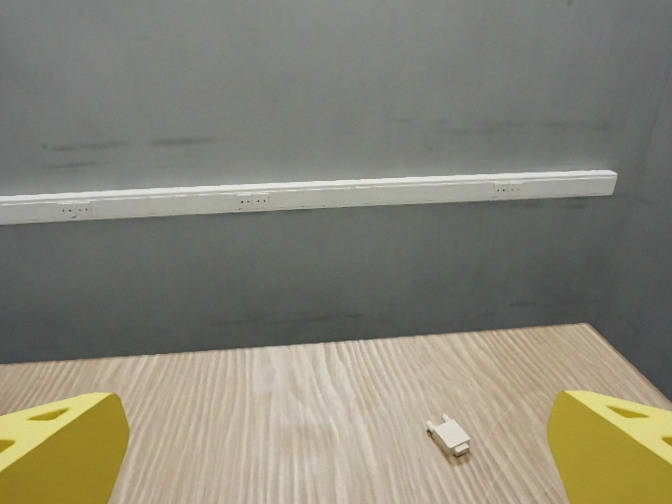

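>>> execute_actions --actions '[{"rows":[[0.322,2.555,0.895,1.555,0.52,-0.65,-0.92,-0.2,0.2,0.2,0,0,0,1],[0.322,2.555,0.895,1.555,0.52,-2.05,-0.92,-0.2,0.2,0.2,0,0,0,1]]}]' --pictures false

>>> execute_actions --actions '[{"rows":[[0.322,2.555,0.895,1.555,0.52,-2.05,-0.64,-0.2,0.2,0.2,0,0,0,1],[0.322,2.555,0.895,1.555,0.52,-0.65,-0.64,-0.2,0.2,0.2,0,0,0,1]]}]' --pictures false

>>> execute_actions --actions '[{"rows":[[0.322,2.555,0.895,1.555,0.52,-0.65,-0.92,-0.2,0.2,0.2,0,0,0,1],[0.322,2.555,0.895,1.555,0.52,-2.05,-0.92,-0.2,0.2,0.2,0,0,0,1]]}]' --pictures false

>>> execute_actions --actions '[{"rows":[[0.322,2.555,0.895,1.555,0.52,-2.05,-0.64,-0.2,0.2,0.2,0,0,0,1],[0.322,2.555,0.895,1.555,0.52,-0.65,-0.64,-0.2,0.2,0.2,0,0,0,1]]}]' --pictures false

>>> execute_actions --actions '[{"rows":[[0.322,2.555,0.895,1.555,0.52,-0.65,-0.92,-0.2,0.2,0.2,0,0,0,1],[0.322,2.555,0.895,1.555,0.52,-2.05,-0.92,-0.2,0.2,0.2,0,0,0,1]]}]' --pictures false

>>> execute_actions --actions '[{"rows":[[0.322,2.555,0.895,1.555,0.52,-2.05,-0.64,-0.2,0.2,0.2,0,0,0,1],[0.322,2.555,0.895,1.555,0.52,-0.65,-0.64,-0.2,0.2,0.2,0,0,0,1]]}]' --pictures false

>>> execute_actions --actions '[{"rows":[[0.322,2.555,0.895,1.555,0.52,-0.65,-0.92,-0.2,0.2,0.2,0,0,0,1],[0.322,2.555,0.895,1.555,0.52,-2.05,-0.92,-0.2,0.2,0.2,0,0,0,1]]}]' --pictures false

>>> execute_actions --actions '[{"rows":[[0.322,2.555,0.895,1.555,0.52,-2.05,-0.64,-0.2,0.2,0.2,0,0,0,1],[0.322,2.555,0.895,1.555,0.52,-0.65,-0.64,-0.2,0.2,0.2,0,0,0,1]]}]' --pictures false

>>> execute_actions --actions '[{"rows":[[0.322,2.555,0.895,1.555,0.52,-0.65,-0.92,-0.2,0.2,0.2,0,0,0,1],[0.322,2.555,0.895,1.555,0.52,-2.05,-0.92,-0.2,0.2,0.2,0,0,0,1]]}]' --pictures false

>>> execute_actions --actions '[{"rows":[[0.322,2.555,0.895,1.555,0.52,-2.05,-0.64,-0.2,0.2,0.2,0,0,0,1],[0.322,2.555,0.895,1.555,0.52,-0.65,-0.64,-0.2,0.2,0.2,0,0,0,1]]}]' --pictures false

>>> execute_actions --actions '[{"rows":[[0.322,2.555,0.895,1.555,0.52,-0.65,-0.92,-0.2,0.2,0.2,0,0,0,1],[0.322,2.555,0.895,1.555,0.52,-2.05,-0.92,-0.2,0.2,0.2,0,0,0,1]]}]' --pictures false

>>> execute_actions --actions '[{"rows":[[0.322,2.555,0.895,1.555,0.52,-2.05,-0.64,-0.2,0.2,0.2,0,0,0,1],[0.322,2.555,0.895,1.555,0.52,-0.65,-0.64,-0.2,0.2,0.2,0,0,0,1]]}]' --pictures false

>>> execute_actions --actions '[{"rows":[[0.322,2.555,0.895,1.555,0.52,-0.65,-0.92,-0.2,0.2,0.2,0,0,0,1],[0.322,2.555,0.895,1.555,0.52,-2.05,-0.92,-0.2,0.2,0.2,0,0,0,1]]}]' --pictures false

>>> execute_actions --actions '[{"rows":[[0.322,2.555,0.895,1.555,0.52,-2.05,-0.64,-0.2,0.2,0.2,0,0,0,1],[0.322,2.555,0.895,1.555,0.52,-0.65,-0.64,-0.2,0.2,0.2,0,0,0,1]]}]' --pictures false

>>> execute_actions --actions '[{"rows":[[0.322,2.555,0.895,1.555,0.52,-0.65,-0.92,-0.2,0.2,0.2,0,0,0,1],[0.322,2.555,0.895,1.555,0.52,-2.05,-0.92,-0.2,0.2,0.2,0,0,0,1]]}]' --pictures false

>>> execute_actions --actions '[{"rows":[[0.322,2.555,0.895,1.555,0.52,-2.05,-0.64,-0.2,0.2,0.2,0,0,0,1],[0.322,2.555,0.895,1.555,0.52,-0.65,-0.64,-0.2,0.2,0.2,0,0,0,1]]}]' --pictures false

>>> execute_actions --actions '[{"rows":[[0.322,2.555,0.895,1.555,0.52,-0.65,-0.92,-0.2,0.2,0.2,0,0,0,1],[0.322,2.555,0.895,1.555,0.52,-2.05,-0.92,-0.2,0.2,0.2,0,0,0,1]]}]' --pictures false

>>> execute_actions --actions '[{"rows":[[0.322,2.555,0.895,1.555,0.52,-2.05,-0.64,-0.2,0.2,0.2,0,0,0,1],[0.322,2.555,0.895,1.555,0.52,-0.65,-0.64,-0.2,0.2,0.2,0,0,0,1]]}]' --pictures false

>>> execute_actions --actions '[{"rows":[[0.322,2.555,0.895,1.555,0.52,-0.65,-0.92,-0.2,0.2,0.2,0,0,0,1],[0.322,2.555,0.895,1.555,0.52,-2.05,-0.92,-0.2,0.2,0.2,0,0,0,1]]}]' --pictures false

>>> execute_actions --actions '[{"rows":[[0.322,2.555,0.895,1.555,0.52,-2.05,-0.64,-0.2,0.2,0.2,0,0,0,1],[0.322,2.555,0.895,1.555,0.52,-0.75,-0.64,-0.2,0.2,0.2,0,0,0,1]]}]'

>>> execute_actions --actions '[{"rows":[[0.322,2.555,0.895,1.555,0.52,-0.65,-0.92,-0.2,0.2,0.2,0,0,0,1],[0.322,2.555,0.895,1.555,0.52,-2.05,-0.92,-0.2,0.2,0.2,0,0,0,1]]}]' --pictures false

>>> execute_actions --actions '[{"rows":[[0.322,2.555,0.895,1.555,0.52,-2.05,-0.64,-0.2,0.2,0.2,0,0,0,1],[0.322,2.555,0.895,1.555,0.52,-0.65,-0.64,-0.2,0.2,0.2,0,0,0,1]]}]' --pictures false

>>> execute_actions --actions '[{"rows":[[0.322,2.555,0.895,1.555,0.52,-0.65,-0.92,-0.2,0.2,0.2,0,0,0,1],[0.322,2.555,0.895,1.555,0.52,-2.05,-0.92,-0.2,0.2,0.2,0,0,0,1]]}]' --pictures false

>>> execute_actions --actions '[{"rows":[[0.322,2.555,0.895,1.555,0.52,-2.05,-0.64,-0.2,0.2,0.2,0,0,0,1],[0.322,2.555,0.895,1.555,0.52,-0.65,-0.64,-0.2,0.2,0.2,0,0,0,1]]}]' --pictures false

>>> execute_actions --actions '[{"rows":[[0.322,2.555,0.895,1.555,0.52,-0.65,-0.92,-0.2,0.2,0.2,0,0,0,1],[0.322,2.555,0.895,1.555,0.52,-2.05,-0.92,-0.2,0.2,0.2,0,0,0,1]]}]' --pictures false

>>> execute_actions --actions '[{"rows":[[0.322,2.555,0.895,1.555,0.52,-2.05,-0.64,-0.2,0.2,0.2,0,0,0,1],[0.322,2.555,0.895,1.555,0.52,-0.65,-0.64,-0.2,0.2,0.2,0,0,0,1]]}]' --pictures false

>>> execute_actions --actions '[{"rows":[[0.322,2.555,0.895,1.555,0.52,-0.65,-0.92,-0.2,0.2,0.2,0,0,0,1],[0.322,2.555,0.895,1.555,0.52,-2.05,-0.92,-0.2,0.2,0.2,0,0,0,1]]}]' --pictures false

>>> execute_actions --actions '[{"rows":[[0.322,2.555,0.895,1.555,0.52,-2.05,-0.64,-0.2,0.2,0.2,0,0,0,1],[0.322,2.555,0.895,1.555,0.52,-0.65,-0.64,-0.2,0.2,0.2,0,0,0,1]]}]' --pictures false

>>> execute_actions --actions '[{"rows":[[0.322,2.555,0.895,1.555,0.52,-0.65,-0.92,-0.2,0.2,0.2,0,0,0,1],[0.322,2.555,0.895,1.555,0.52,-2.05,-0.92,-0.2,0.2,0.2,0,0,0,1]]}]' --pictures false

>>> execute_actions --actions '[{"rows":[[0.322,2.555,0.895,1.555,0.52,-2.05,-0.64,-0.2,0.2,0.2,0,0,0,1],[0.322,2.555,0.895,1.555,0.52,-0.75,-0.64,-0.2,0.2,0.2,0,0,0,1]]}]'

Scene clock: 272.90 s of 10600.00 s.
left_arm: end_effector_position=(+0.5222, +0.3214, +0.1365) grip_measured=-0.908 end_effector_quat_wxyz=(-0.268, +0.532, -0.514, +0.618) | right_arm: end_effector_position=(+0.2917, -0.2627, +0.3777) grip_measured=+0.994 end_effector_quat_wxyz=(+0.698, +0.046, +0.714, -0.037)
Joint positions: left_arm=[ 0.323  2.553  0.89   1.566  0.523 -1.892  0.002] | right_arm=[-0.196  0.207  0.207 -0.004  0.008 -0.006  0.093]
Joint velocities: left_arm=[-0.007 -0.002  0.012  0.007  0.022 -0.945  0.   ] | right_arm=[-0.012  0.002 -0.017  0.051 -0.022 -0.007 -0.001]
Joint torques (N m, as the arm reports them, + toward a larger angle): left_arm=[ -0.14 -10.26   3.58   2.09  -0.01  -0.13] | right_arm=[-0.78  1.24  9.66  2.17 -0.01  0.01]
Steps of this call (steps 1 to 30: the robot went on to your last target; steps 31 to 90: nothing new was sent; then 46.00 s passed at rest; steps 91 to 105: all 15 steps of this action). Readings (joint positions):
91: left_arm=[0.323 2.553 0.890 1.553 0.522 -0.742] | right_arm=[-0.196 0.207 0.207 -0.004 0.008 -0.006]
92: left_arm=[0.323 2.553 0.890 1.554 0.522 -0.821] | right_arm=[-0.196 0.207 0.207 -0.004 0.008 -0.006]
94: left_arm=[0.323 2.553 0.890 1.555 0.522 -1.020] | right_arm=[-0.196 0.207 0.207 -0.004 0.008 -0.006]
98: left_arm=[0.323 2.553 0.890 1.564 0.523 -1.414] | right_arm=[-0.196 0.207 0.207 -0.004 0.008 -0.006]
105: the state above

Scene clock: 273.40 s of 10600.00 s.
left_arm: end_effector_position=(+0.5220, +0.3216, +0.1337) grip_measured=-0.643 end_effector_quat_wxyz=(+0.549, -0.186, +0.719, -0.384) | right_arm: end_effector_position=(+0.2917, -0.2627, +0.3777) grip_measured=+0.994 end_effector_quat_wxyz=(+0.698, +0.046, +0.714, -0.037)
Joint positions: left_arm=[ 0.323  2.553  0.89   1.553  0.522 -0.785  0.014] | right_arm=[-0.196  0.207  0.207 -0.004  0.008 -0.006  0.093]
Joint velocities: left_arm=[-0.007  0.017  0.002  0.007  0.007  0.886 -0.001] | right_arm=[-0.022 -0.002  0.027 -0.095 -0.051  0.007  0.   ]
Joint torques (N m, as the arm reports them, + toward a larger angle): left_arm=[ -0.16 -10.19   3.75   2.25   0.02   0.19] | right_arm=[-0.8   1.36  9.38  2.23 -0.01  0.06]
Steps of this call (steps 1 to 15: all 15 steps of this action). Readings (joint positions):
1: left_arm=[0.323 2.553 0.890 1.562 0.522 -1.920] | right_arm=[-0.196 0.207 0.207 -0.004 0.008 -0.006]
2: left_arm=[0.323 2.553 0.890 1.554 0.522 -1.842] | right_arm=[-0.196 0.207 0.207 -0.004 0.008 -0.006]
4: left_arm=[0.323 2.553 0.890 1.553 0.522 -1.643] | right_arm=[-0.196 0.207 0.207 -0.004 0.008 -0.006]
8: left_arm=[0.323 2.553 0.890 1.553 0.522 -1.244] | right_arm=[-0.196 0.207 0.207 -0.004 0.008 -0.006]
15: the state above

Scene clock: 273.90 s of 10600.00 s.
left_arm: end_effector_position=(+0.5223, +0.3215, +0.1366) grip_measured=-0.908 end_effector_quat_wxyz=(-0.267, +0.533, -0.512, +0.619) | right_arm: end_effector_position=(+0.2917, -0.2627, +0.3777) grip_measured=+0.994 end_effector_quat_wxyz=(+0.698, +0.046, +0.714, -0.037)
Joint positions: left_arm=[ 0.323  2.553  0.89   1.567  0.523 -1.897  0.002] | right_arm=[-0.196  0.207  0.207 -0.004  0.008 -0.006  0.093]
Joint velocities: left_arm=[ 0.012 -0.007 -0.002  0.051  0.051 -0.901  0.001] | right_arm=[-0.002 -0.017  0.002  0.007 -0.007 -0.007  0.   ]
Joint torques (N m, as the arm reports them, + toward a larger angle): left_arm=[ -0.05 -10.2    3.6    2.1   -0.02  -0.17] | right_arm=[-0.84  1.23  9.43  2.15 -0.05  0.08]
Steps of this call (steps 1 to 15: all 15 steps of this action). Readings (joint positions):
1: left_arm=[0.323 2.553 0.890 1.553 0.522 -0.759] | right_arm=[-0.196 0.207 0.207 -0.004 0.008 -0.006]
2: left_arm=[0.323 2.553 0.890 1.554 0.522 -0.837] | right_arm=[-0.196 0.207 0.207 -0.004 0.008 -0.006]
4: left_arm=[0.323 2.553 0.890 1.555 0.522 -1.036] | right_arm=[-0.196 0.207 0.207 -0.004 0.008 -0.006]
8: left_arm=[0.323 2.553 0.890 1.564 0.522 -1.431] | right_arm=[-0.196 0.207 0.207 -0.004 0.008 -0.006]
15: the state above

Scene clock: 274.40 s of 10600.00 s.
left_arm: end_effector_position=(+0.5220, +0.3216, +0.1337) grip_measured=-0.643 end_effector_quat_wxyz=(+0.548, -0.186, +0.719, -0.384) | right_arm: end_effector_position=(+0.2917, -0.2627, +0.3777) grip_measured=+0.994 end_effector_quat_wxyz=(+0.698, +0.046, +0.714, -0.037)
Joint positions: left_arm=[ 0.323  2.553  0.89   1.553  0.521 -0.786  0.014] | right_arm=[-0.196  0.207  0.207 -0.004  0.008 -0.006  0.093]
Joint velocities: left_arm=[ 0.002  0.002  0.012 -0.037  0.022  0.857 -0.   ] | right_arm=[-0.032 -0.012 -0.007 -0.007  0.007  0.051 -0.001]
Joint torques (N m, as the arm reports them, + toward a larger angle): left_arm=[ -0.04 -10.35   3.65   2.22   0.     0.08] | right_arm=[-0.72  1.11  9.31  2.2   0.04  0.04]
Steps of this call (steps 1 to 15: all 15 steps of this action). Readings (joint positions):
1: left_arm=[0.323 2.553 0.890 1.563 0.522 -1.925] | right_arm=[-0.196 0.207 0.207 -0.004 0.008 -0.006]
2: left_arm=[0.323 2.553 0.890 1.555 0.521 -1.847] | right_arm=[-0.196 0.207 0.207 -0.004 0.008 -0.006]
4: left_arm=[0.323 2.553 0.890 1.553 0.521 -1.647] | right_arm=[-0.196 0.207 0.207 -0.004 0.008 -0.006]
8: left_arm=[0.323 2.553 0.890 1.553 0.521 -1.248] | right_arm=[-0.196 0.207 0.207 -0.004 0.008 -0.006]
15: the state above

Scene clock: 274.90 s of 10600.00 s.
left_arm: end_effector_position=(+0.5223, +0.3215, +0.1366) grip_measured=-0.908 end_effector_quat_wxyz=(-0.267, +0.533, -0.512, +0.619) | right_arm: end_effector_position=(+0.2917, -0.2627, +0.3777) grip_measured=+0.994 end_effector_quat_wxyz=(+0.698, +0.046, +0.714, -0.037)
Joint positions: left_arm=[ 0.323  2.553  0.89   1.566  0.523 -1.897  0.002] | right_arm=[-0.196  0.207  0.207 -0.004  0.008 -0.006  0.093]
Joint velocities: left_arm=[-0.012 -0.002 -0.017 -0.007  0.066 -0.93  -0.001] | right_arm=[ 0.012 -0.012 -0.017 -0.022 -0.007 -0.037 -0.   ]
Joint torques (N m, as the arm reports them, + toward a larger angle): left_arm=[ -0.09 -10.24   3.65   2.12  -0.01  -0.2 ] | right_arm=[-0.68  1.23  9.35  2.17  0.04  0.02]
Steps of this call (steps 1 to 15: all 15 steps of this action). Readings (joint positions):
1: left_arm=[0.323 2.553 0.890 1.553 0.521 -0.760] | right_arm=[-0.196 0.207 0.207 -0.004 0.008 -0.006]
2: left_arm=[0.323 2.553 0.890 1.554 0.521 -0.838] | right_arm=[-0.196 0.207 0.207 -0.004 0.008 -0.006]
4: left_arm=[0.323 2.553 0.890 1.555 0.521 -1.038] | right_arm=[-0.196 0.207 0.207 -0.004 0.008 -0.006]
8: left_arm=[0.323 2.553 0.890 1.564 0.522 -1.431] | right_arm=[-0.196 0.207 0.207 -0.004 0.008 -0.006]
15: the state above

Scene clock: 275.40 s of 10600.00 s.
left_arm: end_effector_position=(+0.5221, +0.3217, +0.1338) grip_measured=-0.643 end_effector_quat_wxyz=(+0.549, -0.186, +0.719, -0.384) | right_arm: end_effector_position=(+0.2917, -0.2627, +0.3777) grip_measured=+0.994 end_effector_quat_wxyz=(+0.698, +0.046, +0.714, -0.037)
Joint positions: left_arm=[ 0.323  2.553  0.89   1.554  0.521 -0.786  0.014] | right_arm=[-0.196  0.207  0.207 -0.004  0.008 -0.006  0.093]
Joint velocities: left_arm=[ 0.002 -0.002  0.002  0.051 -0.037  0.769 -0.   ] | right_arm=[ 0.017  0.007 -0.012 -0.066 -0.007 -0.037 -0.001]
Joint torques (N m, as the arm reports them, + toward a larger angle): left_arm=[ -0.25 -10.18   3.65   2.21   0.     0.1 ] | right_arm=[-0.93  1.09  9.34  2.22  0.04  0.04]
Steps of this call (steps 1 to 15: all 15 steps of this action). Readings (joint positions):
1: left_arm=[0.323 2.553 0.890 1.563 0.522 -1.925] | right_arm=[-0.196 0.207 0.207 -0.004 0.008 -0.006]
2: left_arm=[0.323 2.553 0.890 1.555 0.521 -1.847] | right_arm=[-0.196 0.207 0.207 -0.004 0.008 -0.006]
4: left_arm=[0.323 2.553 0.890 1.553 0.521 -1.647] | right_arm=[-0.196 0.207 0.207 -0.004 0.008 -0.006]
8: left_arm=[0.323 2.553 0.890 1.554 0.521 -1.249] | right_arm=[-0.196 0.207 0.207 -0.004 0.008 -0.006]
15: the state above

Scene clock: 275.90 s of 10600.00 s.
left_arm: end_effector_position=(+0.5223, +0.3216, +0.1367) grip_measured=-0.908 end_effector_quat_wxyz=(-0.267, +0.533, -0.512, +0.619) | right_arm: end_effector_position=(+0.2917, -0.2627, +0.3777) grip_measured=+0.994 end_effector_quat_wxyz=(+0.698, +0.046, +0.714, -0.037)
Joint positions: left_arm=[ 0.323  2.553  0.89   1.567  0.522 -1.897  0.002] | right_arm=[-0.196  0.207  0.207 -0.004  0.008 -0.006  0.093]
Joint velocities: left_arm=[-0.007 -0.007 -0.012 -0.037 -0.066 -0.872 -0.   ] | right_arm=[-0.007  0.017 -0.012 -0.022  0.051  0.037  0.001]
Joint torques (N m, as the arm reports them, + toward a larger angle): left_arm=[ -0.2  -10.24   3.6    2.11  -0.01  -0.13] | right_arm=[-0.67  1.25  9.29  2.16 -0.02 -0.01]
Steps of this call (steps 1 to 15: all 15 steps of this action). Readings (joint positions):
1: left_arm=[0.323 2.553 0.890 1.554 0.521 -0.760] | right_arm=[-0.196 0.207 0.207 -0.004 0.008 -0.006]
2: left_arm=[0.323 2.553 0.890 1.554 0.521 -0.838] | right_arm=[-0.196 0.207 0.207 -0.004 0.008 -0.006]
4: left_arm=[0.323 2.553 0.890 1.555 0.521 -1.038] | right_arm=[-0.196 0.207 0.207 -0.004 0.008 -0.006]
8: left_arm=[0.323 2.553 0.890 1.564 0.522 -1.432] | right_arm=[-0.196 0.207 0.207 -0.004 0.008 -0.006]
15: the state above

Scene clock: 276.40 s of 10600.00 s.
left_arm: end_effector_position=(+0.5220, +0.3217, +0.1337) grip_measured=-0.643 end_effector_quat_wxyz=(+0.548, -0.186, +0.719, -0.384) | right_arm: end_effector_position=(+0.2917, -0.2627, +0.3777) grip_measured=+0.994 end_effector_quat_wxyz=(+0.698, +0.046, +0.714, -0.037)
Joint positions: left_arm=[ 0.323  2.553  0.89   1.553  0.521 -0.786  0.014] | right_arm=[-0.196  0.207  0.207 -0.004  0.008 -0.006  0.093]
Joint velocities: left_arm=[ 0.002  0.002  0.007 -0.007  0.007  0.828  0.001] | right_arm=[ 0.007  0.002 -0.002  0.022 -0.022  0.037 -0.   ]
Joint torques (N m, as the arm reports them, + toward a larger angle): left_arm=[ -0.11 -10.44   3.77   2.21   0.03   0.15] | right_arm=[-0.7   1.21  9.41  2.18  0.02  0.02]
Steps of this call (steps 1 to 15: all 15 steps of this action). Readings (joint positions):
1: left_arm=[0.323 2.553 0.890 1.563 0.521 -1.925] | right_arm=[-0.196 0.207 0.207 -0.004 0.008 -0.006]
2: left_arm=[0.323 2.553 0.890 1.555 0.521 -1.847] | right_arm=[-0.196 0.207 0.207 -0.004 0.008 -0.006]
4: left_arm=[0.323 2.553 0.890 1.553 0.521 -1.647] | right_arm=[-0.196 0.207 0.207 -0.004 0.008 -0.006]
8: left_arm=[0.323 2.553 0.890 1.553 0.521 -1.249] | right_arm=[-0.196 0.207 0.207 -0.004 0.008 -0.006]
15: the state above

Scene clock: 276.90 s of 10600.00 s.
left_arm: end_effector_position=(+0.5224, +0.3217, +0.1368) grip_measured=-0.908 end_effector_quat_wxyz=(-0.268, +0.533, -0.512, +0.619) | right_arm: end_effector_position=(+0.2917, -0.2627, +0.3777) grip_measured=+0.994 end_effector_quat_wxyz=(+0.698, +0.046, +0.714, -0.037)
Joint positions: left_arm=[ 0.323  2.553  0.89   1.567  0.522 -1.897  0.002] | right_arm=[-0.196  0.207  0.207 -0.004  0.008 -0.006  0.093]
Joint velocities: left_arm=[-0.012 -0.002  0.002 -0.022  0.037 -0.886  0.   ] | right_arm=[ 0.002 -0.012 -0.002 -0.022 -0.022  0.037  0.   ]
Joint torques (N m, as the arm reports them, + toward a larger angle): left_arm=[ -0.27 -10.17   3.84   2.06   0.06  -0.13] | right_arm=[-0.78  1.22  9.68  2.23  0.01 -0.05]
Steps of this call (steps 1 to 15: all 15 steps of this action). Readings (joint positions):
1: left_arm=[0.323 2.553 0.890 1.553 0.521 -0.760] | right_arm=[-0.196 0.207 0.207 -0.004 0.008 -0.006]
2: left_arm=[0.323 2.553 0.890 1.554 0.521 -0.838] | right_arm=[-0.196 0.207 0.207 -0.004 0.008 -0.006]
4: left_arm=[0.323 2.553 0.890 1.555 0.521 -1.038] | right_arm=[-0.196 0.207 0.207 -0.004 0.008 -0.006]
8: left_arm=[0.323 2.553 0.890 1.564 0.522 -1.432] | right_arm=[-0.196 0.207 0.207 -0.004 0.008 -0.006]
15: the state above

Scene clock: 277.40 s of 10600.00 s.
left_arm: end_effector_position=(+0.5221, +0.3219, +0.1337) grip_measured=-0.643 end_effector_quat_wxyz=(+0.549, -0.187, +0.719, -0.383) | right_arm: end_effector_position=(+0.2917, -0.2627, +0.3777) grip_measured=+0.994 end_effector_quat_wxyz=(+0.698, +0.046, +0.714, -0.037)
Joint positions: left_arm=[ 0.323  2.553  0.89   1.553  0.52  -0.786  0.014] | right_arm=[-0.196  0.207  0.207 -0.004  0.008 -0.006  0.093]
Joint velocities: left_arm=[ 0.012 -0.002  0.002  0.037  0.007  0.886 -0.001] | right_arm=[ 0.017 -0.007 -0.007  0.007 -0.007  0.051 -0.   ]
Joint torques (N m, as the arm reports them, + toward a larger angle): left_arm=[ -0.1  -10.25   3.71   2.21   0.06   0.11] | right_arm=[-0.75  1.26  9.4   2.17 -0.01  0.03]
Steps of this call (steps 1 to 15: all 15 steps of this action). Readings (joint positions):
1: left_arm=[0.323 2.553 0.890 1.563 0.521 -1.925] | right_arm=[-0.196 0.207 0.207 -0.004 0.008 -0.006]
2: left_arm=[0.323 2.553 0.890 1.555 0.520 -1.847] | right_arm=[-0.196 0.207 0.207 -0.004 0.008 -0.006]
4: left_arm=[0.323 2.553 0.890 1.553 0.520 -1.647] | right_arm=[-0.196 0.207 0.207 -0.004 0.008 -0.006]
8: left_arm=[0.323 2.553 0.890 1.553 0.520 -1.248] | right_arm=[-0.196 0.207 0.207 -0.004 0.008 -0.006]
15: the state above

Scene clock: 277.90 s of 10600.00 s.
left_arm: end_effector_position=(+0.5224, +0.3217, +0.1365) grip_measured=-0.908 end_effector_quat_wxyz=(-0.267, +0.534, -0.512, +0.618) | right_arm: end_effector_position=(+0.2917, -0.2627, +0.3777) grip_measured=+0.994 end_effector_quat_wxyz=(+0.698, +0.046, +0.714, -0.037)
Joint positions: left_arm=[ 0.323  2.553  0.89   1.566  0.521 -1.897  0.002] | right_arm=[-0.196  0.207  0.207 -0.004  0.008 -0.006  0.093]
Joint velocities: left_arm=[-0.007  0.012  0.002 -0.022 -0.051 -0.901 -0.001] | right_arm=[-0.012 -0.007  0.007 -0.022 -0.081  0.037 -0.   ]
Joint torques (N m, as the arm reports them, + toward a larger angle): left_arm=[ -0.08 -10.15   3.75   2.08  -0.03  -0.16] | right_arm=[-0.8   1.18  9.46  2.2   0.08  0.01]
Steps of this call (steps 1 to 15: all 15 steps of this action). Readings (joint positions):
1: left_arm=[0.323 2.553 0.890 1.553 0.520 -0.760] | right_arm=[-0.196 0.207 0.207 -0.004 0.008 -0.006]
2: left_arm=[0.323 2.553 0.890 1.554 0.520 -0.838] | right_arm=[-0.196 0.207 0.207 -0.004 0.008 -0.006]
4: left_arm=[0.323 2.553 0.890 1.555 0.520 -1.038] | right_arm=[-0.196 0.207 0.207 -0.004 0.008 -0.006]
8: left_arm=[0.323 2.553 0.890 1.564 0.521 -1.432] | right_arm=[-0.196 0.207 0.207 -0.004 0.008 -0.006]
15: the state above

Scene clock: 278.40 s of 10600.00 s.
left_arm: end_effector_position=(+0.5221, +0.3218, +0.1344) grip_measured=-0.643 end_effector_quat_wxyz=(+0.550, -0.186, +0.718, -0.384) | right_arm: end_effector_position=(+0.2917, -0.2627, +0.3777) grip_measured=+0.994 end_effector_quat_wxyz=(+0.698, +0.046, +0.714, -0.037)
Joint positions: left_arm=[ 0.323  2.553  0.89   1.556  0.521 -0.786  0.014] | right_arm=[-0.196  0.207  0.207 -0.004  0.008 -0.006  0.093]
Joint velocities: left_arm=[-0.007  0.007 -0.002 -0.022 -0.022  0.901  0.   ] | right_arm=[-0.002 -0.007 -0.012 -0.022 -0.037  0.007  0.   ]
Joint torques (N m, as the arm reports them, + toward a larger angle): left_arm=[ -0.11 -10.05   3.68   2.21   0.06   0.13] | right_arm=[-0.73  1.17  9.25  2.14  0.    0.04]
Steps of this call (steps 1 to 15: all 15 steps of this action). Readings (joint positions):
1: left_arm=[0.323 2.553 0.890 1.562 0.521 -1.925] | right_arm=[-0.196 0.207 0.207 -0.004 0.008 -0.006]
2: left_arm=[0.323 2.553 0.890 1.558 0.521 -1.847] | right_arm=[-0.196 0.207 0.207 -0.004 0.008 -0.006]
4: left_arm=[0.323 2.553 0.890 1.556 0.521 -1.647] | right_arm=[-0.196 0.207 0.207 -0.004 0.008 -0.006]
8: left_arm=[0.323 2.553 0.890 1.556 0.521 -1.249] | right_arm=[-0.196 0.207 0.207 -0.004 0.008 -0.006]
15: the state above

Scene clock: 278.90 s of 10600.00 s.
left_arm: end_effector_position=(+0.5226, +0.3226, +0.1362) grip_measured=-0.907 end_effector_quat_wxyz=(-0.268, +0.535, -0.510, +0.617) | right_arm: end_effector_position=(+0.2917, -0.2627, +0.3777) grip_measured=+0.994 end_effector_quat_wxyz=(+0.698, +0.046, +0.714, -0.037)
Joint positions: left_arm=[ 0.323  2.553  0.89   1.565  0.516 -1.898  0.002] | right_arm=[-0.196  0.207  0.207 -0.004  0.008 -0.006  0.093]
Joint velocities: left_arm=[ 0.002  0.007 -0.017  0.007  0.081 -0.872  0.   ] | right_arm=[-0.017 -0.002  0.002 -0.007  0.022 -0.007  0.   ]
Joint torques (N m, as the arm reports them, + toward a larger angle): left_arm=[  0.01 -10.17   3.7    2.14   0.05  -0.18] | right_arm=[-0.62  1.36  9.25  2.13 -0.02  0.  ]
Steps of this call (steps 1 to 15: all 15 steps of this action). Readings (joint positions):
1: left_arm=[0.323 2.553 0.890 1.556 0.521 -0.760] | right_arm=[-0.196 0.207 0.207 -0.004 0.008 -0.006]
2: left_arm=[0.323 2.553 0.890 1.555 0.517 -0.838] | right_arm=[-0.196 0.207 0.207 -0.004 0.008 -0.006]
4: left_arm=[0.323 2.553 0.890 1.554 0.516 -1.038] | right_arm=[-0.196 0.207 0.207 -0.004 0.008 -0.006]
8: left_arm=[0.323 2.553 0.890 1.567 0.516 -1.434] | right_arm=[-0.196 0.207 0.207 -0.004 0.008 -0.006]
15: the state above

Scene clock: 279.40 s of 10600.00 s.
left_arm: end_effector_position=(+0.5224, +0.3224, +0.1346) grip_measured=-0.643 end_effector_quat_wxyz=(+0.551, -0.187, +0.718, -0.382) | right_arm: end_effector_position=(+0.2917, -0.2627, +0.3777) grip_measured=+0.994 end_effector_quat_wxyz=(+0.698, +0.046, +0.714, -0.037)
Joint positions: left_arm=[ 0.323  2.553  0.89   1.558  0.516 -0.786  0.014] | right_arm=[-0.196  0.207  0.207 -0.004  0.008 -0.006  0.093]
Joint velocities: left_arm=[ 0.017 -0.002 -0.012 -0.007 -0.022  0.872 -0.001] | right_arm=[-0.012 -0.007  0.002  0.037 -0.007 -0.007 -0.   ]
Joint torques (N m, as the arm reports them, + toward a larger angle): left_arm=[ -0.04 -10.27   3.67   2.14   0.08   0.19] | right_arm=[-0.74  1.11  9.59  2.19  0.05  0.03]
Steps of this call (steps 1 to 15: all 15 steps of this action). Readings (joint positions):
1: left_arm=[0.323 2.553 0.890 1.563 0.516 -1.925] | right_arm=[-0.196 0.207 0.207 -0.004 0.008 -0.006]
2: left_arm=[0.323 2.553 0.890 1.558 0.516 -1.847] | right_arm=[-0.196 0.207 0.207 -0.004 0.008 -0.006]
4: left_arm=[0.323 2.553 0.890 1.558 0.516 -1.648] | right_arm=[-0.196 0.207 0.207 -0.004 0.008 -0.006]
8: left_arm=[0.323 2.553 0.890 1.558 0.516 -1.249] | right_arm=[-0.196 0.207 0.207 -0.004 0.008 -0.006]
15: the state above

Scene clock: 279.90 s of 10600.00 s.
left_arm: end_effector_position=(+0.5229, +0.3232, +0.1363) grip_measured=-0.907 end_effector_quat_wxyz=(-0.270, +0.536, -0.509, +0.617) | right_arm: end_effector_position=(+0.2917, -0.2627, +0.3777) grip_measured=+0.994 end_effector_quat_wxyz=(+0.698, +0.046, +0.714, -0.037)
Joint positions: left_arm=[ 0.323  2.553  0.89   1.566  0.512 -1.898  0.002] | right_arm=[-0.196  0.207  0.207 -0.004  0.008 -0.006  0.093]
Joint velocities: left_arm=[-0.002 -0.017  0.012  0.007 -0.022 -0.813  0.   ] | right_arm=[-0.007  0.022 -0.017 -0.007  0.081 -0.007 -0.   ]
Joint torques (N m, as the arm reports them, + toward a larger angle): left_arm=[ -0.15 -10.05   3.8    2.13   0.11  -0.19] | right_arm=[-0.88  1.14  9.38  2.22  0.02  0.03]
Steps of this call (steps 1 to 15: all 15 steps of this action). Readings (joint positions):
1: left_arm=[0.323 2.553 0.890 1.558 0.516 -0.760] | right_arm=[-0.196 0.207 0.207 -0.004 0.008 -0.006]
2: left_arm=[0.323 2.553 0.890 1.556 0.513 -0.838] | right_arm=[-0.196 0.207 0.207 -0.004 0.008 -0.006]
4: left_arm=[0.323 2.553 0.890 1.555 0.513 -1.038] | right_arm=[-0.196 0.207 0.207 -0.004 0.008 -0.006]
8: left_arm=[0.323 2.553 0.890 1.567 0.513 -1.434] | right_arm=[-0.196 0.207 0.207 -0.004 0.008 -0.006]
15: the state above

Scene clock: 280.40 s of 10600.00 s.
left_arm: end_effector_position=(+0.5226, +0.3228, +0.1347) grip_measured=-0.643 end_effector_quat_wxyz=(+0.552, -0.188, +0.717, -0.382) | right_arm: end_effector_position=(+0.2917, -0.2627, +0.3777) grip_measured=+0.994 end_effector_quat_wxyz=(+0.698, +0.046, +0.714, -0.037)
Joint positions: left_arm=[ 0.323  2.553  0.89   1.558  0.514 -0.786  0.014] | right_arm=[-0.196  0.207  0.207 -0.004  0.008 -0.006  0.093]
Joint velocities: left_arm=[-0.022  0.002 -0.002  0.037 -0.051  0.857 -0.001] | right_arm=[-0.017 -0.007  0.002 -0.022 -0.022  0.007 -0.001]
Joint torques (N m, as the arm reports them, + toward a larger angle): left_arm=[ -0.04 -10.16   3.71   2.18   0.1    0.15] | right_arm=[-0.75  1.35  9.53  2.17  0.03  0.05]
Steps of this call (steps 1 to 15: all 15 steps of this action). Readings (joint positions):
1: left_arm=[0.323 2.553 0.890 1.564 0.513 -1.925] | right_arm=[-0.196 0.207 0.207 -0.004 0.008 -0.006]
2: left_arm=[0.323 2.553 0.890 1.559 0.513 -1.848] | right_arm=[-0.196 0.207 0.207 -0.004 0.008 -0.006]
4: left_arm=[0.323 2.553 0.890 1.558 0.514 -1.648] | right_arm=[-0.196 0.207 0.207 -0.004 0.008 -0.006]
8: left_arm=[0.323 2.553 0.890 1.558 0.514 -1.249] | right_arm=[-0.196 0.207 0.207 -0.004 0.008 -0.006]
15: the state above

Scene clock: 280.90 s of 10600.00 s.
left_arm: end_effector_position=(+0.5230, +0.3234, +0.1365) grip_measured=-0.907 end_effector_quat_wxyz=(-0.270, +0.536, -0.509, +0.617) | right_arm: end_effector_position=(+0.2917, -0.2627, +0.3777) grip_measured=+0.994 end_effector_quat_wxyz=(+0.698, +0.046, +0.714, -0.037)
Joint positions: left_arm=[ 0.323  2.553  0.89   1.567  0.511 -1.899  0.002] | right_arm=[-0.196  0.207  0.207 -0.004  0.008 -0.006  0.093]
Joint velocities: left_arm=[-0.002  0.002 -0.012 -0.007 -0.007 -0.886 -0.   ] | right_arm=[-0.007 -0.007 -0.007 -0.022  0.007 -0.007 -0.001]
Joint torques (N m, as the arm reports them, + toward a larger angle): left_arm=[ -0.05 -10.23   3.64   2.11   0.08  -0.15] | right_arm=[-0.73  1.23  9.55  2.19  0.01  0.01]
Steps of this call (steps 1 to 15: all 15 steps of this action). Readings (joint positions):
1: left_arm=[0.323 2.553 0.890 1.558 0.514 -0.760] | right_arm=[-0.196 0.207 0.207 -0.004 0.008 -0.006]
2: left_arm=[0.323 2.553 0.890 1.557 0.511 -0.839] | right_arm=[-0.196 0.207 0.207 -0.004 0.008 -0.006]
4: left_arm=[0.323 2.553 0.890 1.556 0.511 -1.038] | right_arm=[-0.196 0.207 0.207 -0.004 0.008 -0.006]
8: left_arm=[0.323 2.553 0.890 1.567 0.511 -1.434] | right_arm=[-0.196 0.207 0.207 -0.004 0.008 -0.006]
15: the state above

Scene clock: 281.40 s of 10600.00 s.
left_arm: end_effector_position=(+0.5226, +0.3229, +0.1348) grip_measured=-0.643 end_effector_quat_wxyz=(+0.552, -0.188, +0.717, -0.382) | right_arm: end_effector_position=(+0.2917, -0.2627, +0.3777) grip_measured=+0.994 end_effector_quat_wxyz=(+0.698, +0.046, +0.714, -0.037)
Joint positions: left_arm=[ 0.323  2.553  0.89   1.559  0.513 -0.787  0.014] | right_arm=[-0.196  0.207  0.207 -0.004  0.008 -0.006  0.093]
Joint velocities: left_arm=[-0.012 -0.002  0.017  0.037  0.051  0.901  0.   ] | right_arm=[ 0.002 -0.012  0.007  0.037 -0.007  0.037  0.   ]
Joint torques (N m, as the arm reports them, + toward a larger angle): left_arm=[ -0.12 -10.1    3.61   2.15   0.07   0.21] | right_arm=[-0.75  1.27  9.59  2.24  0.01  0.07]
Steps of this call (steps 1 to 15: all 15 steps of this action). Readings (joint positions):
1: left_arm=[0.323 2.553 0.890 1.564 0.511 -1.926] | right_arm=[-0.196 0.207 0.207 -0.004 0.008 -0.006]
2: left_arm=[0.323 2.553 0.890 1.560 0.512 -1.849] | right_arm=[-0.196 0.207 0.207 -0.004 0.008 -0.006]
4: left_arm=[0.323 2.553 0.890 1.559 0.513 -1.649] | right_arm=[-0.196 0.207 0.207 -0.004 0.008 -0.006]
8: left_arm=[0.323 2.553 0.890 1.559 0.513 -1.250] | right_arm=[-0.196 0.207 0.207 -0.004 0.008 -0.006]
15: the state above

Scene clock: 281.90 s of 10600.00 s.
left_arm: end_effector_position=(+0.5230, +0.3235, +0.1365) grip_measured=-0.907 end_effector_quat_wxyz=(-0.271, +0.537, -0.508, +0.617) | right_arm: end_effector_position=(+0.2917, -0.2627, +0.3777) grip_measured=+0.994 end_effector_quat_wxyz=(+0.698, +0.046, +0.714, -0.037)
Joint positions: left_arm=[ 0.323  2.553  0.89   1.567  0.51  -1.899  0.002] | right_arm=[-0.196  0.207  0.207 -0.004  0.008 -0.006  0.093]
Joint velocities: left_arm=[ 0.007  0.002 -0.007 -0.051 -0.051 -0.901  0.   ] | right_arm=[-0.007  0.002  0.012 -0.095 -0.051 -0.051 -0.001]
Joint torques (N m, as the arm reports them, + toward a larger angle): left_arm=[ -0.11 -10.27   3.69   2.16   0.11  -0.21] | right_arm=[-0.79  1.24  9.45  2.16  0.   -0.01]
Steps of this call (steps 1 to 15: all 15 steps of this action). Readings (joint positions):
1: left_arm=[0.323 2.553 0.890 1.559 0.513 -0.761] | right_arm=[-0.196 0.207 0.207 -0.004 0.008 -0.006]
2: left_arm=[0.323 2.553 0.890 1.557 0.511 -0.839] | right_arm=[-0.196 0.207 0.207 -0.004 0.008 -0.006]
4: left_arm=[0.323 2.553 0.890 1.556 0.510 -1.038] | right_arm=[-0.196 0.207 0.207 -0.004 0.008 -0.006]
8: left_arm=[0.323 2.553 0.890 1.567 0.510 -1.434] | right_arm=[-0.196 0.207 0.207 -0.004 0.008 -0.006]
15: the state above

Scene clock: 282.40 s of 10600.00 s.
left_arm: end_effector_position=(+0.5227, +0.3230, +0.1349) grip_measured=-0.643 end_effector_quat_wxyz=(+0.538, -0.214, +0.710, -0.402) | right_arm: end_effector_position=(+0.2917, -0.2627, +0.3777) grip_measured=+0.994 end_effector_quat_wxyz=(+0.698, +0.046, +0.714, -0.037)
Joint positions: left_arm=[ 0.323  2.553  0.89   1.559  0.513 -0.86   0.014] | right_arm=[-0.196  0.207  0.207 -0.004  0.008 -0.006  0.093]
Joint velocities: left_arm=[-0.007 -0.007 -0.007  0.007  0.037  0.74  -0.001] | right_arm=[-0.027  0.012 -0.017 -0.007 -0.037  0.022  0.   ]
Joint torques (N m, as the arm reports them, + toward a larger angle): left_arm=[ -0.12 -10.22   3.88   2.23   0.12   0.15] | right_arm=[-0.85  1.12  9.43  2.2   0.    0.01]
Steps of this call (steps 1 to 15: all 15 steps of this action). Readings (joint positions):
1: left_arm=[0.323 2.553 0.890 1.564 0.511 -1.926] | right_arm=[-0.196 0.207 0.207 -0.004 0.008 -0.006]
2: left_arm=[0.323 2.553 0.890 1.560 0.512 -1.849] | right_arm=[-0.196 0.207 0.207 -0.004 0.008 -0.006]
4: left_arm=[0.323 2.553 0.890 1.559 0.513 -1.648] | right_arm=[-0.196 0.207 0.207 -0.004 0.008 -0.006]
8: left_arm=[0.323 2.553 0.890 1.559 0.513 -1.250] | right_arm=[-0.196 0.207 0.207 -0.004 0.008 -0.006]
15: the state above

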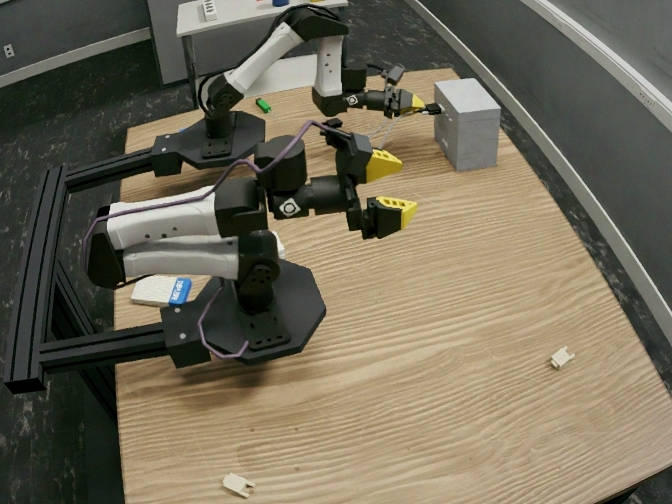

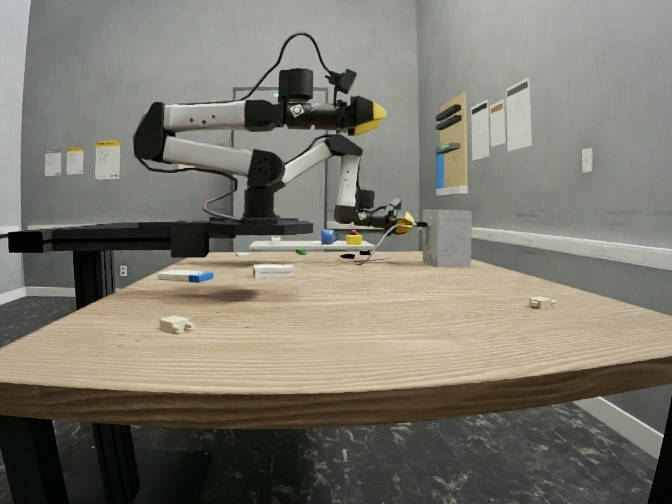

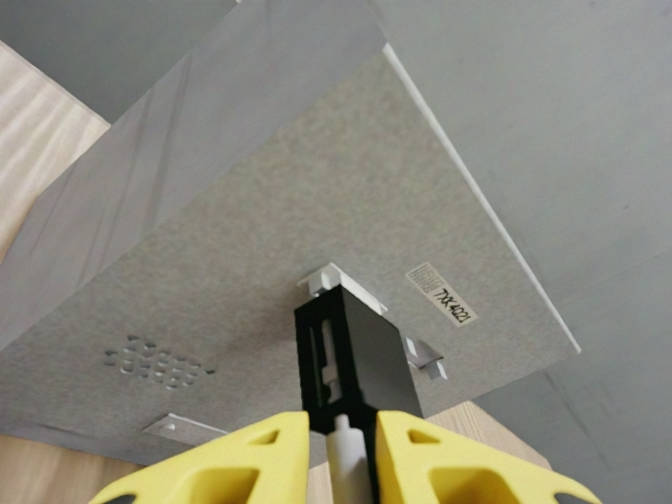

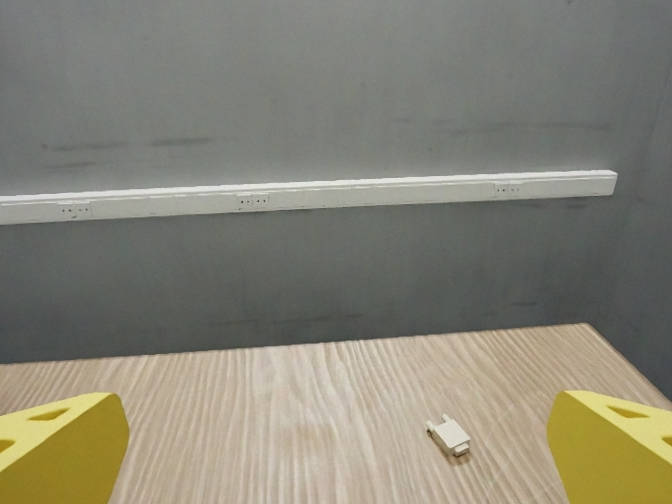

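Scene clock: 282.90 s of 10600.00 s.
left_arm: end_effector_position=(+0.5230, +0.3234, +0.1365) grip_measured=-0.907 end_effector_quat_wxyz=(-0.266, +0.540, -0.504, +0.619) | right_arm: end_effector_position=(+0.2917, -0.2627, +0.3777) grip_measured=+0.994 end_effector_quat_wxyz=(+0.698, +0.046, +0.714, -0.037)
Joint positions: left_arm=[ 0.323  2.553  0.89   1.567  0.511 -1.915  0.002] | right_arm=[-0.196  0.207  0.207 -0.004  0.008 -0.006  0.093]
Joint velocities: left_arm=[ 0.002 -0.022 -0.037 -0.066 -0.037 -0.769  0.001] | right_arm=[ 0.017 -0.012 -0.002 -0.037 -0.022 -0.081 -0.   ]
Joint torques (N m, as the arm reports them, + toward a larger angle): left_arm=[ -0.08 -10.18   3.62   2.08   0.11  -0.21] | right_arm=[-0.7   1.21  9.19  2.18 -0.01  0.01]
Steps of this call (steps 1 to 15: all 15 steps of this action). Readings (joint positions):
1: left_arm=[0.323 2.553 0.890 1.559 0.513 -0.824] | right_arm=[-0.196 0.207 0.207 -0.004 0.008 -0.006]
2: left_arm=[0.323 2.553 0.890 1.557 0.511 -0.899] | right_arm=[-0.196 0.207 0.207 -0.004 0.008 -0.006]
4: left_arm=[0.323 2.553 0.890 1.556 0.511 -1.099] | right_arm=[-0.196 0.207 0.207 -0.004 0.008 -0.006]
8: left_arm=[0.323 2.553 0.890 1.567 0.511 -1.495] | right_arm=[-0.196 0.207 0.207 -0.004 0.008 -0.006]
15: the state above

Scene clock: 283.40 s of 10600.00 s.
left_arm: end_effector_position=(+0.5227, +0.3230, +0.1349) grip_measured=-0.643 end_effector_quat_wxyz=(+0.551, -0.189, +0.717, -0.382) | right_arm: end_effector_position=(+0.2917, -0.2627, +0.3777) grip_measured=+0.994 end_effector_quat_wxyz=(+0.698, +0.046, +0.714, -0.037)
Joint positions: left_arm=[ 0.323  2.553  0.89   1.559  0.513 -0.79   0.014] | right_arm=[-0.196  0.207  0.207 -0.004  0.008 -0.006  0.093]
Joint velocities: left_arm=[-0.002  0.002 -0.002  0.022 -0.007  0.842 -0.001] | right_arm=[-0.002 -0.007  0.012 -0.066  0.007 -0.022 -0.   ]
Joint torques (N m, as the arm reports them, + toward a larger angle): left_arm=[ -0.02 -10.07   3.68   2.2    0.12   0.13] | right_arm=[-0.82  1.18  9.3   2.19 -0.01 -0.01]
Steps of this call (steps 1 to 15: all 15 steps of this action). Readings (joint positions):
1: left_arm=[0.323 2.553 0.890 1.564 0.511 -1.938] | right_arm=[-0.196 0.207 0.207 -0.004 0.008 -0.006]
2: left_arm=[0.323 2.553 0.890 1.560 0.512 -1.860] | right_arm=[-0.196 0.207 0.207 -0.004 0.008 -0.006]
4: left_arm=[0.323 2.553 0.890 1.559 0.513 -1.660] | right_arm=[-0.196 0.207 0.207 -0.004 0.008 -0.006]
8: left_arm=[0.323 2.553 0.890 1.559 0.513 -1.262] | right_arm=[-0.196 0.207 0.207 -0.004 0.008 -0.006]
15: the state above

Scene clock: 283.90 s of 10600.00 s.
left_arm: end_effector_position=(+0.5230, +0.3235, +0.1365) grip_measured=-0.907 end_effector_quat_wxyz=(-0.270, +0.537, -0.508, +0.617) | right_arm: end_effector_position=(+0.2917, -0.2627, +0.3777) grip_measured=+0.994 end_effector_quat_wxyz=(+0.698, +0.046, +0.714, -0.037)
Joint positions: left_arm=[ 0.323  2.553  0.89   1.567  0.51  -1.9    0.002] | right_arm=[-0.196  0.207  0.207 -0.004  0.008 -0.006  0.093]
Joint velocities: left_arm=[ 0.012 -0.012  0.012 -0.037 -0.022 -0.93   0.   ] | right_arm=[-0.002  0.007 -0.012 -0.007  0.051 -0.022 -0.001]
Joint torques (N m, as the arm reports them, + toward a larger angle): left_arm=[ -0.2  -10.16   3.71   2.12   0.1   -0.21] | right_arm=[-0.9   1.21  9.35  2.21  0.    0.01]
Steps of this call (steps 1 to 15: all 15 steps of this action). Readings (joint positions):
1: left_arm=[0.323 2.553 0.890 1.559 0.513 -0.763] | right_arm=[-0.196 0.207 0.207 -0.004 0.008 -0.006]
2: left_arm=[0.323 2.553 0.890 1.557 0.511 -0.842] | right_arm=[-0.196 0.207 0.207 -0.004 0.008 -0.006]
4: left_arm=[0.323 2.553 0.890 1.555 0.510 -1.041] | right_arm=[-0.196 0.207 0.207 -0.004 0.008 -0.006]
8: left_arm=[0.323 2.553 0.890 1.566 0.510 -1.437] | right_arm=[-0.196 0.207 0.207 -0.004 0.008 -0.006]
15: the state above

Scene clock: 284.40 s of 10600.00 s.
left_arm: end_effector_position=(+0.5227, +0.3231, +0.1348) grip_measured=-0.643 end_effector_quat_wxyz=(+0.552, -0.188, +0.717, -0.381) | right_arm: end_effector_position=(+0.2917, -0.2627, +0.3777) grip_measured=+0.994 end_effector_quat_wxyz=(+0.698, +0.046, +0.714, -0.037)
Joint positions: left_arm=[ 0.323  2.553  0.89   1.559  0.513 -0.787  0.014] | right_arm=[-0.196  0.207  0.207 -0.004  0.008 -0.006  0.093]
Joint velocities: left_arm=[ 0.002 -0.017  0.007 -0.066  0.037  0.886 -0.   ] | right_arm=[-0.022  0.002  0.017  0.037  0.007 -0.037 -0.001]
Joint torques (N m, as the arm reports them, + toward a larger angle): left_arm=[ -0.2  -10.25   3.81   2.16   0.09   0.12] | right_arm=[-0.81  1.19  9.37  2.2   0.02  0.04]
Steps of this call (steps 1 to 15: all 15 steps of this action). Readings (joint positions):
1: left_arm=[0.323 2.553 0.890 1.564 0.511 -1.926] | right_arm=[-0.196 0.207 0.207 -0.004 0.008 -0.006]
2: left_arm=[0.323 2.553 0.890 1.560 0.511 -1.849] | right_arm=[-0.196 0.207 0.207 -0.004 0.008 -0.006]
4: left_arm=[0.323 2.553 0.890 1.559 0.512 -1.649] | right_arm=[-0.196 0.207 0.207 -0.004 0.008 -0.006]
8: left_arm=[0.323 2.553 0.890 1.559 0.513 -1.250] | right_arm=[-0.196 0.207 0.207 -0.004 0.008 -0.006]
15: the state above

Scene clock: 284.90 s of 10600.00 s.
left_arm: end_effector_position=(+0.5230, +0.3234, +0.1367) grip_measured=-0.907 end_effector_quat_wxyz=(-0.270, +0.536, -0.509, +0.617) | right_arm: end_effector_position=(+0.2917, -0.2627, +0.3777) grip_measured=+0.994 end_effector_quat_wxyz=(+0.698, +0.046, +0.714, -0.037)
Joint positions: left_arm=[ 0.323  2.553  0.89   1.567  0.511 -1.899  0.002] | right_arm=[-0.196  0.207  0.207 -0.004  0.008 -0.006  0.093]
Joint velocities: left_arm=[ 0.007  0.012 -0.002 -0.007  0.051 -0.872 -0.001] | right_arm=[-0.002  0.022 -0.007 -0.022 -0.007 -0.051  0.001]
Joint torques (N m, as the arm reports them, + toward a larger angle): left_arm=[ -0.03 -10.23   3.66   2.11   0.11  -0.17] | right_arm=[-0.8   1.13  9.44  2.18  0.02  0.01]
Steps of this call (steps 1 to 15: all 15 steps of this action). Readings (joint positions):
1: left_arm=[0.323 2.553 0.890 1.559 0.513 -0.761] | right_arm=[-0.196 0.207 0.207 -0.004 0.008 -0.006]
2: left_arm=[0.323 2.553 0.890 1.557 0.511 -0.839] | right_arm=[-0.196 0.207 0.207 -0.004 0.008 -0.006]
4: left_arm=[0.323 2.553 0.890 1.554 0.511 -1.038] | right_arm=[-0.196 0.207 0.207 -0.004 0.008 -0.006]
8: left_arm=[0.323 2.553 0.890 1.565 0.511 -1.434] | right_arm=[-0.196 0.207 0.207 -0.004 0.008 -0.006]
15: the state above

Scene clock: 285.40 s of 10600.00 s.
left_arm: end_effector_position=(+0.5227, +0.3230, +0.1349) grip_measured=-0.643 end_effector_quat_wxyz=(+0.552, -0.188, +0.717, -0.381) | right_arm: end_effector_position=(+0.2917, -0.2627, +0.3777) grip_measured=+0.994 end_effector_quat_wxyz=(+0.698, +0.046, +0.714, -0.037)
Joint positions: left_arm=[ 0.323  2.553  0.89   1.559  0.513 -0.786  0.014] | right_arm=[-0.196  0.207  0.207 -0.004  0.008 -0.006  0.093]
Joint velocities: left_arm=[-0.002 -0.007  0.002  0.037  0.007  0.872  0.   ] | right_arm=[-0.022 -0.007  0.002  0.007  0.007 -0.037 -0.002]
Joint torques (N m, as the arm reports them, + toward a larger angle): left_arm=[ -0.08 -10.27   3.62   2.14   0.11   0.13] | right_arm=[-0.72  0.98  9.54  2.15  0.03  0.01]
Steps of this call (steps 1 to 15: all 15 steps of this action). Readings (joint positions):
1: left_arm=[0.323 2.553 0.890 1.565 0.511 -1.926] | right_arm=[-0.196 0.207 0.207 -0.004 0.008 -0.006]
2: left_arm=[0.323 2.553 0.890 1.561 0.512 -1.848] | right_arm=[-0.196 0.207 0.207 -0.004 0.008 -0.006]
4: left_arm=[0.323 2.553 0.890 1.559 0.513 -1.648] | right_arm=[-0.196 0.207 0.207 -0.004 0.008 -0.006]
8: left_arm=[0.323 2.553 0.890 1.559 0.513 -1.250] | right_arm=[-0.196 0.207 0.207 -0.004 0.008 -0.006]
15: the state above

Scene clock: 285.90 s of 10600.00 s.
left_arm: end_effector_position=(+0.5231, +0.3236, +0.1368) grip_measured=-0.907 end_effector_quat_wxyz=(-0.271, +0.537, -0.508, +0.617) | right_arm: end_effector_position=(+0.2917, -0.2627, +0.3777) grip_measured=+0.994 end_effector_quat_wxyz=(+0.698, +0.046, +0.714, -0.037)
Joint positions: left_arm=[ 0.323  2.553  0.89   1.568  0.51  -1.9    0.002] | right_arm=[-0.196  0.207  0.207 -0.004  0.008 -0.006  0.093]
Joint velocities: left_arm=[-0.007  0.012 -0.002 -0.007 -0.022 -0.872 -0.001] | right_arm=[ 0.012 -0.002 -0.002 -0.007 -0.007  0.037 -0.   ]
Joint torques (N m, as the arm reports them, + toward a larger angle): left_arm=[ -0.15 -10.     3.67   2.06   0.09  -0.17] | right_arm=[-0.74  1.29  9.39  2.15 -0.04  0.05]
Steps of this call (steps 1 to 15: all 15 steps of this action). Readings (joint positions):
1: left_arm=[0.323 2.553 0.890 1.559 0.513 -0.760] | right_arm=[-0.196 0.207 0.207 -0.004 0.008 -0.006]
2: left_arm=[0.323 2.553 0.890 1.557 0.510 -0.839] | right_arm=[-0.196 0.207 0.207 -0.004 0.008 -0.006]
4: left_arm=[0.323 2.553 0.890 1.555 0.510 -1.038] | right_arm=[-0.196 0.207 0.207 -0.004 0.008 -0.006]
8: left_arm=[0.323 2.553 0.890 1.566 0.510 -1.434] | right_arm=[-0.196 0.207 0.207 -0.004 0.008 -0.006]
15: the state above

Scene clock: 286.40 s of 10600.00 s.
left_arm: end_effector_position=(+0.5227, +0.3230, +0.1351) grip_measured=-0.643 end_effector_quat_wxyz=(+0.552, -0.188, +0.717, -0.382) | right_arm: end_effector_position=(+0.2917, -0.2627, +0.3777) grip_measured=+0.994 end_effector_quat_wxyz=(+0.698, +0.046, +0.714, -0.037)
Joint positions: left_arm=[ 0.323  2.553  0.89   1.56   0.513 -0.787  0.014] | right_arm=[-0.196  0.207  0.207 -0.004  0.008 -0.006  0.093]
Joint velocities: left_arm=[-0.007  0.012 -0.017 -0.037  0.051  0.901 -0.001] | right_arm=[ 0.017  0.002 -0.017  0.007  0.007  0.007 -0.001]
Joint torques (N m, as the arm reports them, + toward a larger angle): left_arm=[  0.09 -10.32   3.59   2.16   0.07   0.15] | right_arm=[-0.82  1.1   9.54  2.18  0.    0.01]
Steps of this call (steps 1 to 15: all 15 steps of this action). Readings (joint positions):
1: left_arm=[0.323 2.553 0.890 1.567 0.510 -1.927] | right_arm=[-0.196 0.207 0.207 -0.004 0.008 -0.006]
2: left_arm=[0.323 2.553 0.890 1.562 0.511 -1.849] | right_arm=[-0.196 0.207 0.207 -0.004 0.008 -0.006]
4: left_arm=[0.323 2.553 0.890 1.560 0.512 -1.649] | right_arm=[-0.196 0.207 0.207 -0.004 0.008 -0.006]
8: left_arm=[0.323 2.553 0.890 1.560 0.513 -1.251] | right_arm=[-0.196 0.207 0.207 -0.004 0.008 -0.006]
15: the state above

Scene clock: 286.90 s of 10600.00 s.
left_arm: end_effector_position=(+0.5230, +0.3236, +0.1367) grip_measured=-0.907 end_effector_quat_wxyz=(-0.271, +0.537, -0.508, +0.617) | right_arm: end_effector_position=(+0.2917, -0.2627, +0.3777) grip_measured=+0.994 end_effector_quat_wxyz=(+0.698, +0.046, +0.714, -0.037)
Joint positions: left_arm=[ 0.323  2.553  0.89   1.568  0.51  -1.9    0.002] | right_arm=[-0.196  0.207  0.207 -0.004  0.008 -0.006  0.093]
Joint velocities: left_arm=[-0.002  0.002  0.007 -0.022 -0.081 -0.901  0.   ] | right_arm=[0.017 0.002 0.012 0.051 0.022 0.007 0.001]
Joint torques (N m, as the arm reports them, + toward a larger angle): left_arm=[ -0.2  -10.25   3.69   2.12   0.1   -0.18] | right_arm=[-0.68  1.06  9.35  2.17  0.03  0.06]
Steps of this call (steps 1 to 15: all 15 steps of this action). Readings (joint positions):
1: left_arm=[0.323 2.553 0.890 1.560 0.513 -0.761] | right_arm=[-0.196 0.207 0.207 -0.004 0.008 -0.006]
2: left_arm=[0.323 2.553 0.890 1.558 0.510 -0.839] | right_arm=[-0.196 0.207 0.207 -0.004 0.008 -0.006]
4: left_arm=[0.323 2.553 0.890 1.556 0.510 -1.039] | right_arm=[-0.196 0.207 0.207 -0.004 0.008 -0.006]
8: left_arm=[0.323 2.553 0.890 1.566 0.510 -1.435] | right_arm=[-0.196 0.207 0.207 -0.004 0.008 -0.006]
15: the state above

Scene clock: 287.40 s of 10600.00 s.
left_arm: end_effector_position=(+0.5227, +0.3231, +0.1350) grip_measured=-0.643 end_effector_quat_wxyz=(+0.538, -0.214, +0.710, -0.402) | right_arm: end_effector_position=(+0.2917, -0.2627, +0.3777) grip_measured=+0.994 end_effector_quat_wxyz=(+0.698, +0.046, +0.714, -0.037)
Joint positions: left_arm=[ 0.323  2.553  0.89   1.56   0.513 -0.86   0.014] | right_arm=[-0.196  0.207  0.207 -0.004  0.008 -0.006  0.093]
Joint velocities: left_arm=[ 0.007 -0.027  0.002  0.051  0.022  0.711  0.001] | right_arm=[-0.012  0.007 -0.012  0.007 -0.066 -0.007 -0.   ]
Joint torques (N m, as the arm reports them, + toward a larger angle): left_arm=[  0.   -10.28   3.65   2.12   0.07   0.13] | right_arm=[-0.56  1.19  9.27  2.16  0.05  0.02]
Steps of this call (steps 1 to 15: all 15 steps of this action). Readings (joint positions):
1: left_arm=[0.323 2.553 0.890 1.566 0.511 -1.927] | right_arm=[-0.196 0.207 0.207 -0.004 0.008 -0.006]
2: left_arm=[0.323 2.553 0.890 1.561 0.511 -1.849] | right_arm=[-0.196 0.207 0.207 -0.004 0.008 -0.006]
4: left_arm=[0.323 2.553 0.890 1.560 0.512 -1.649] | right_arm=[-0.196 0.207 0.207 -0.004 0.008 -0.006]
8: left_arm=[0.323 2.553 0.890 1.560 0.513 -1.250] | right_arm=[-0.196 0.207 0.207 -0.004 0.008 -0.006]
15: the state above

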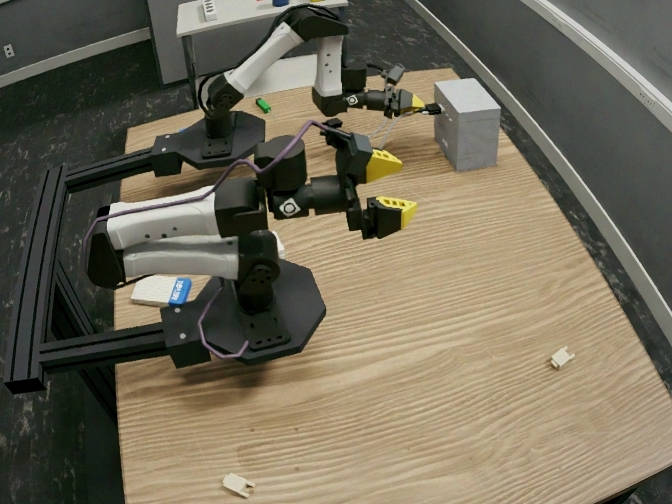

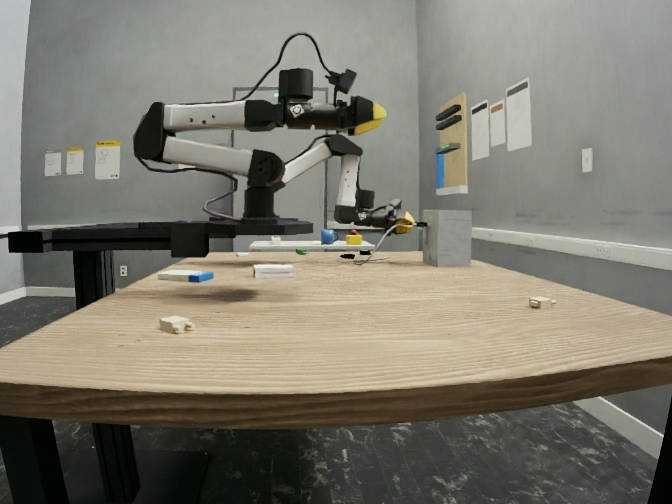

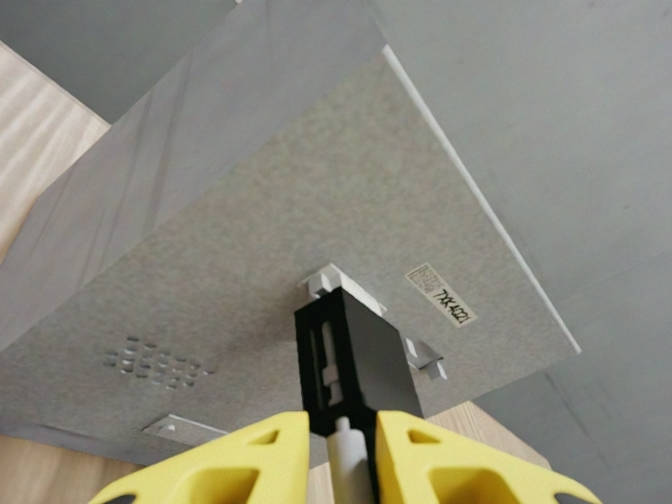

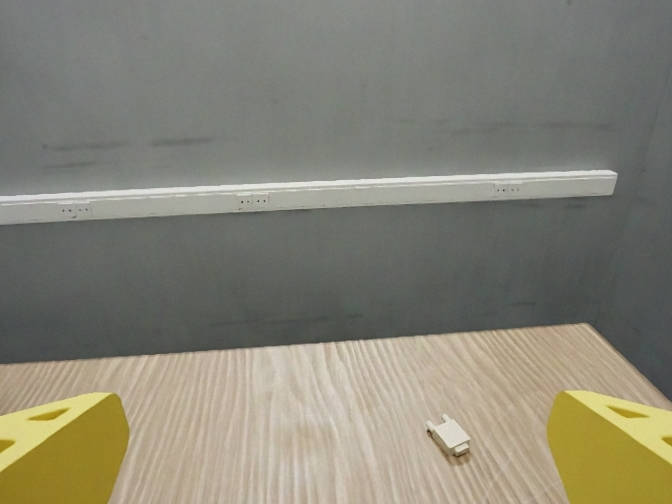

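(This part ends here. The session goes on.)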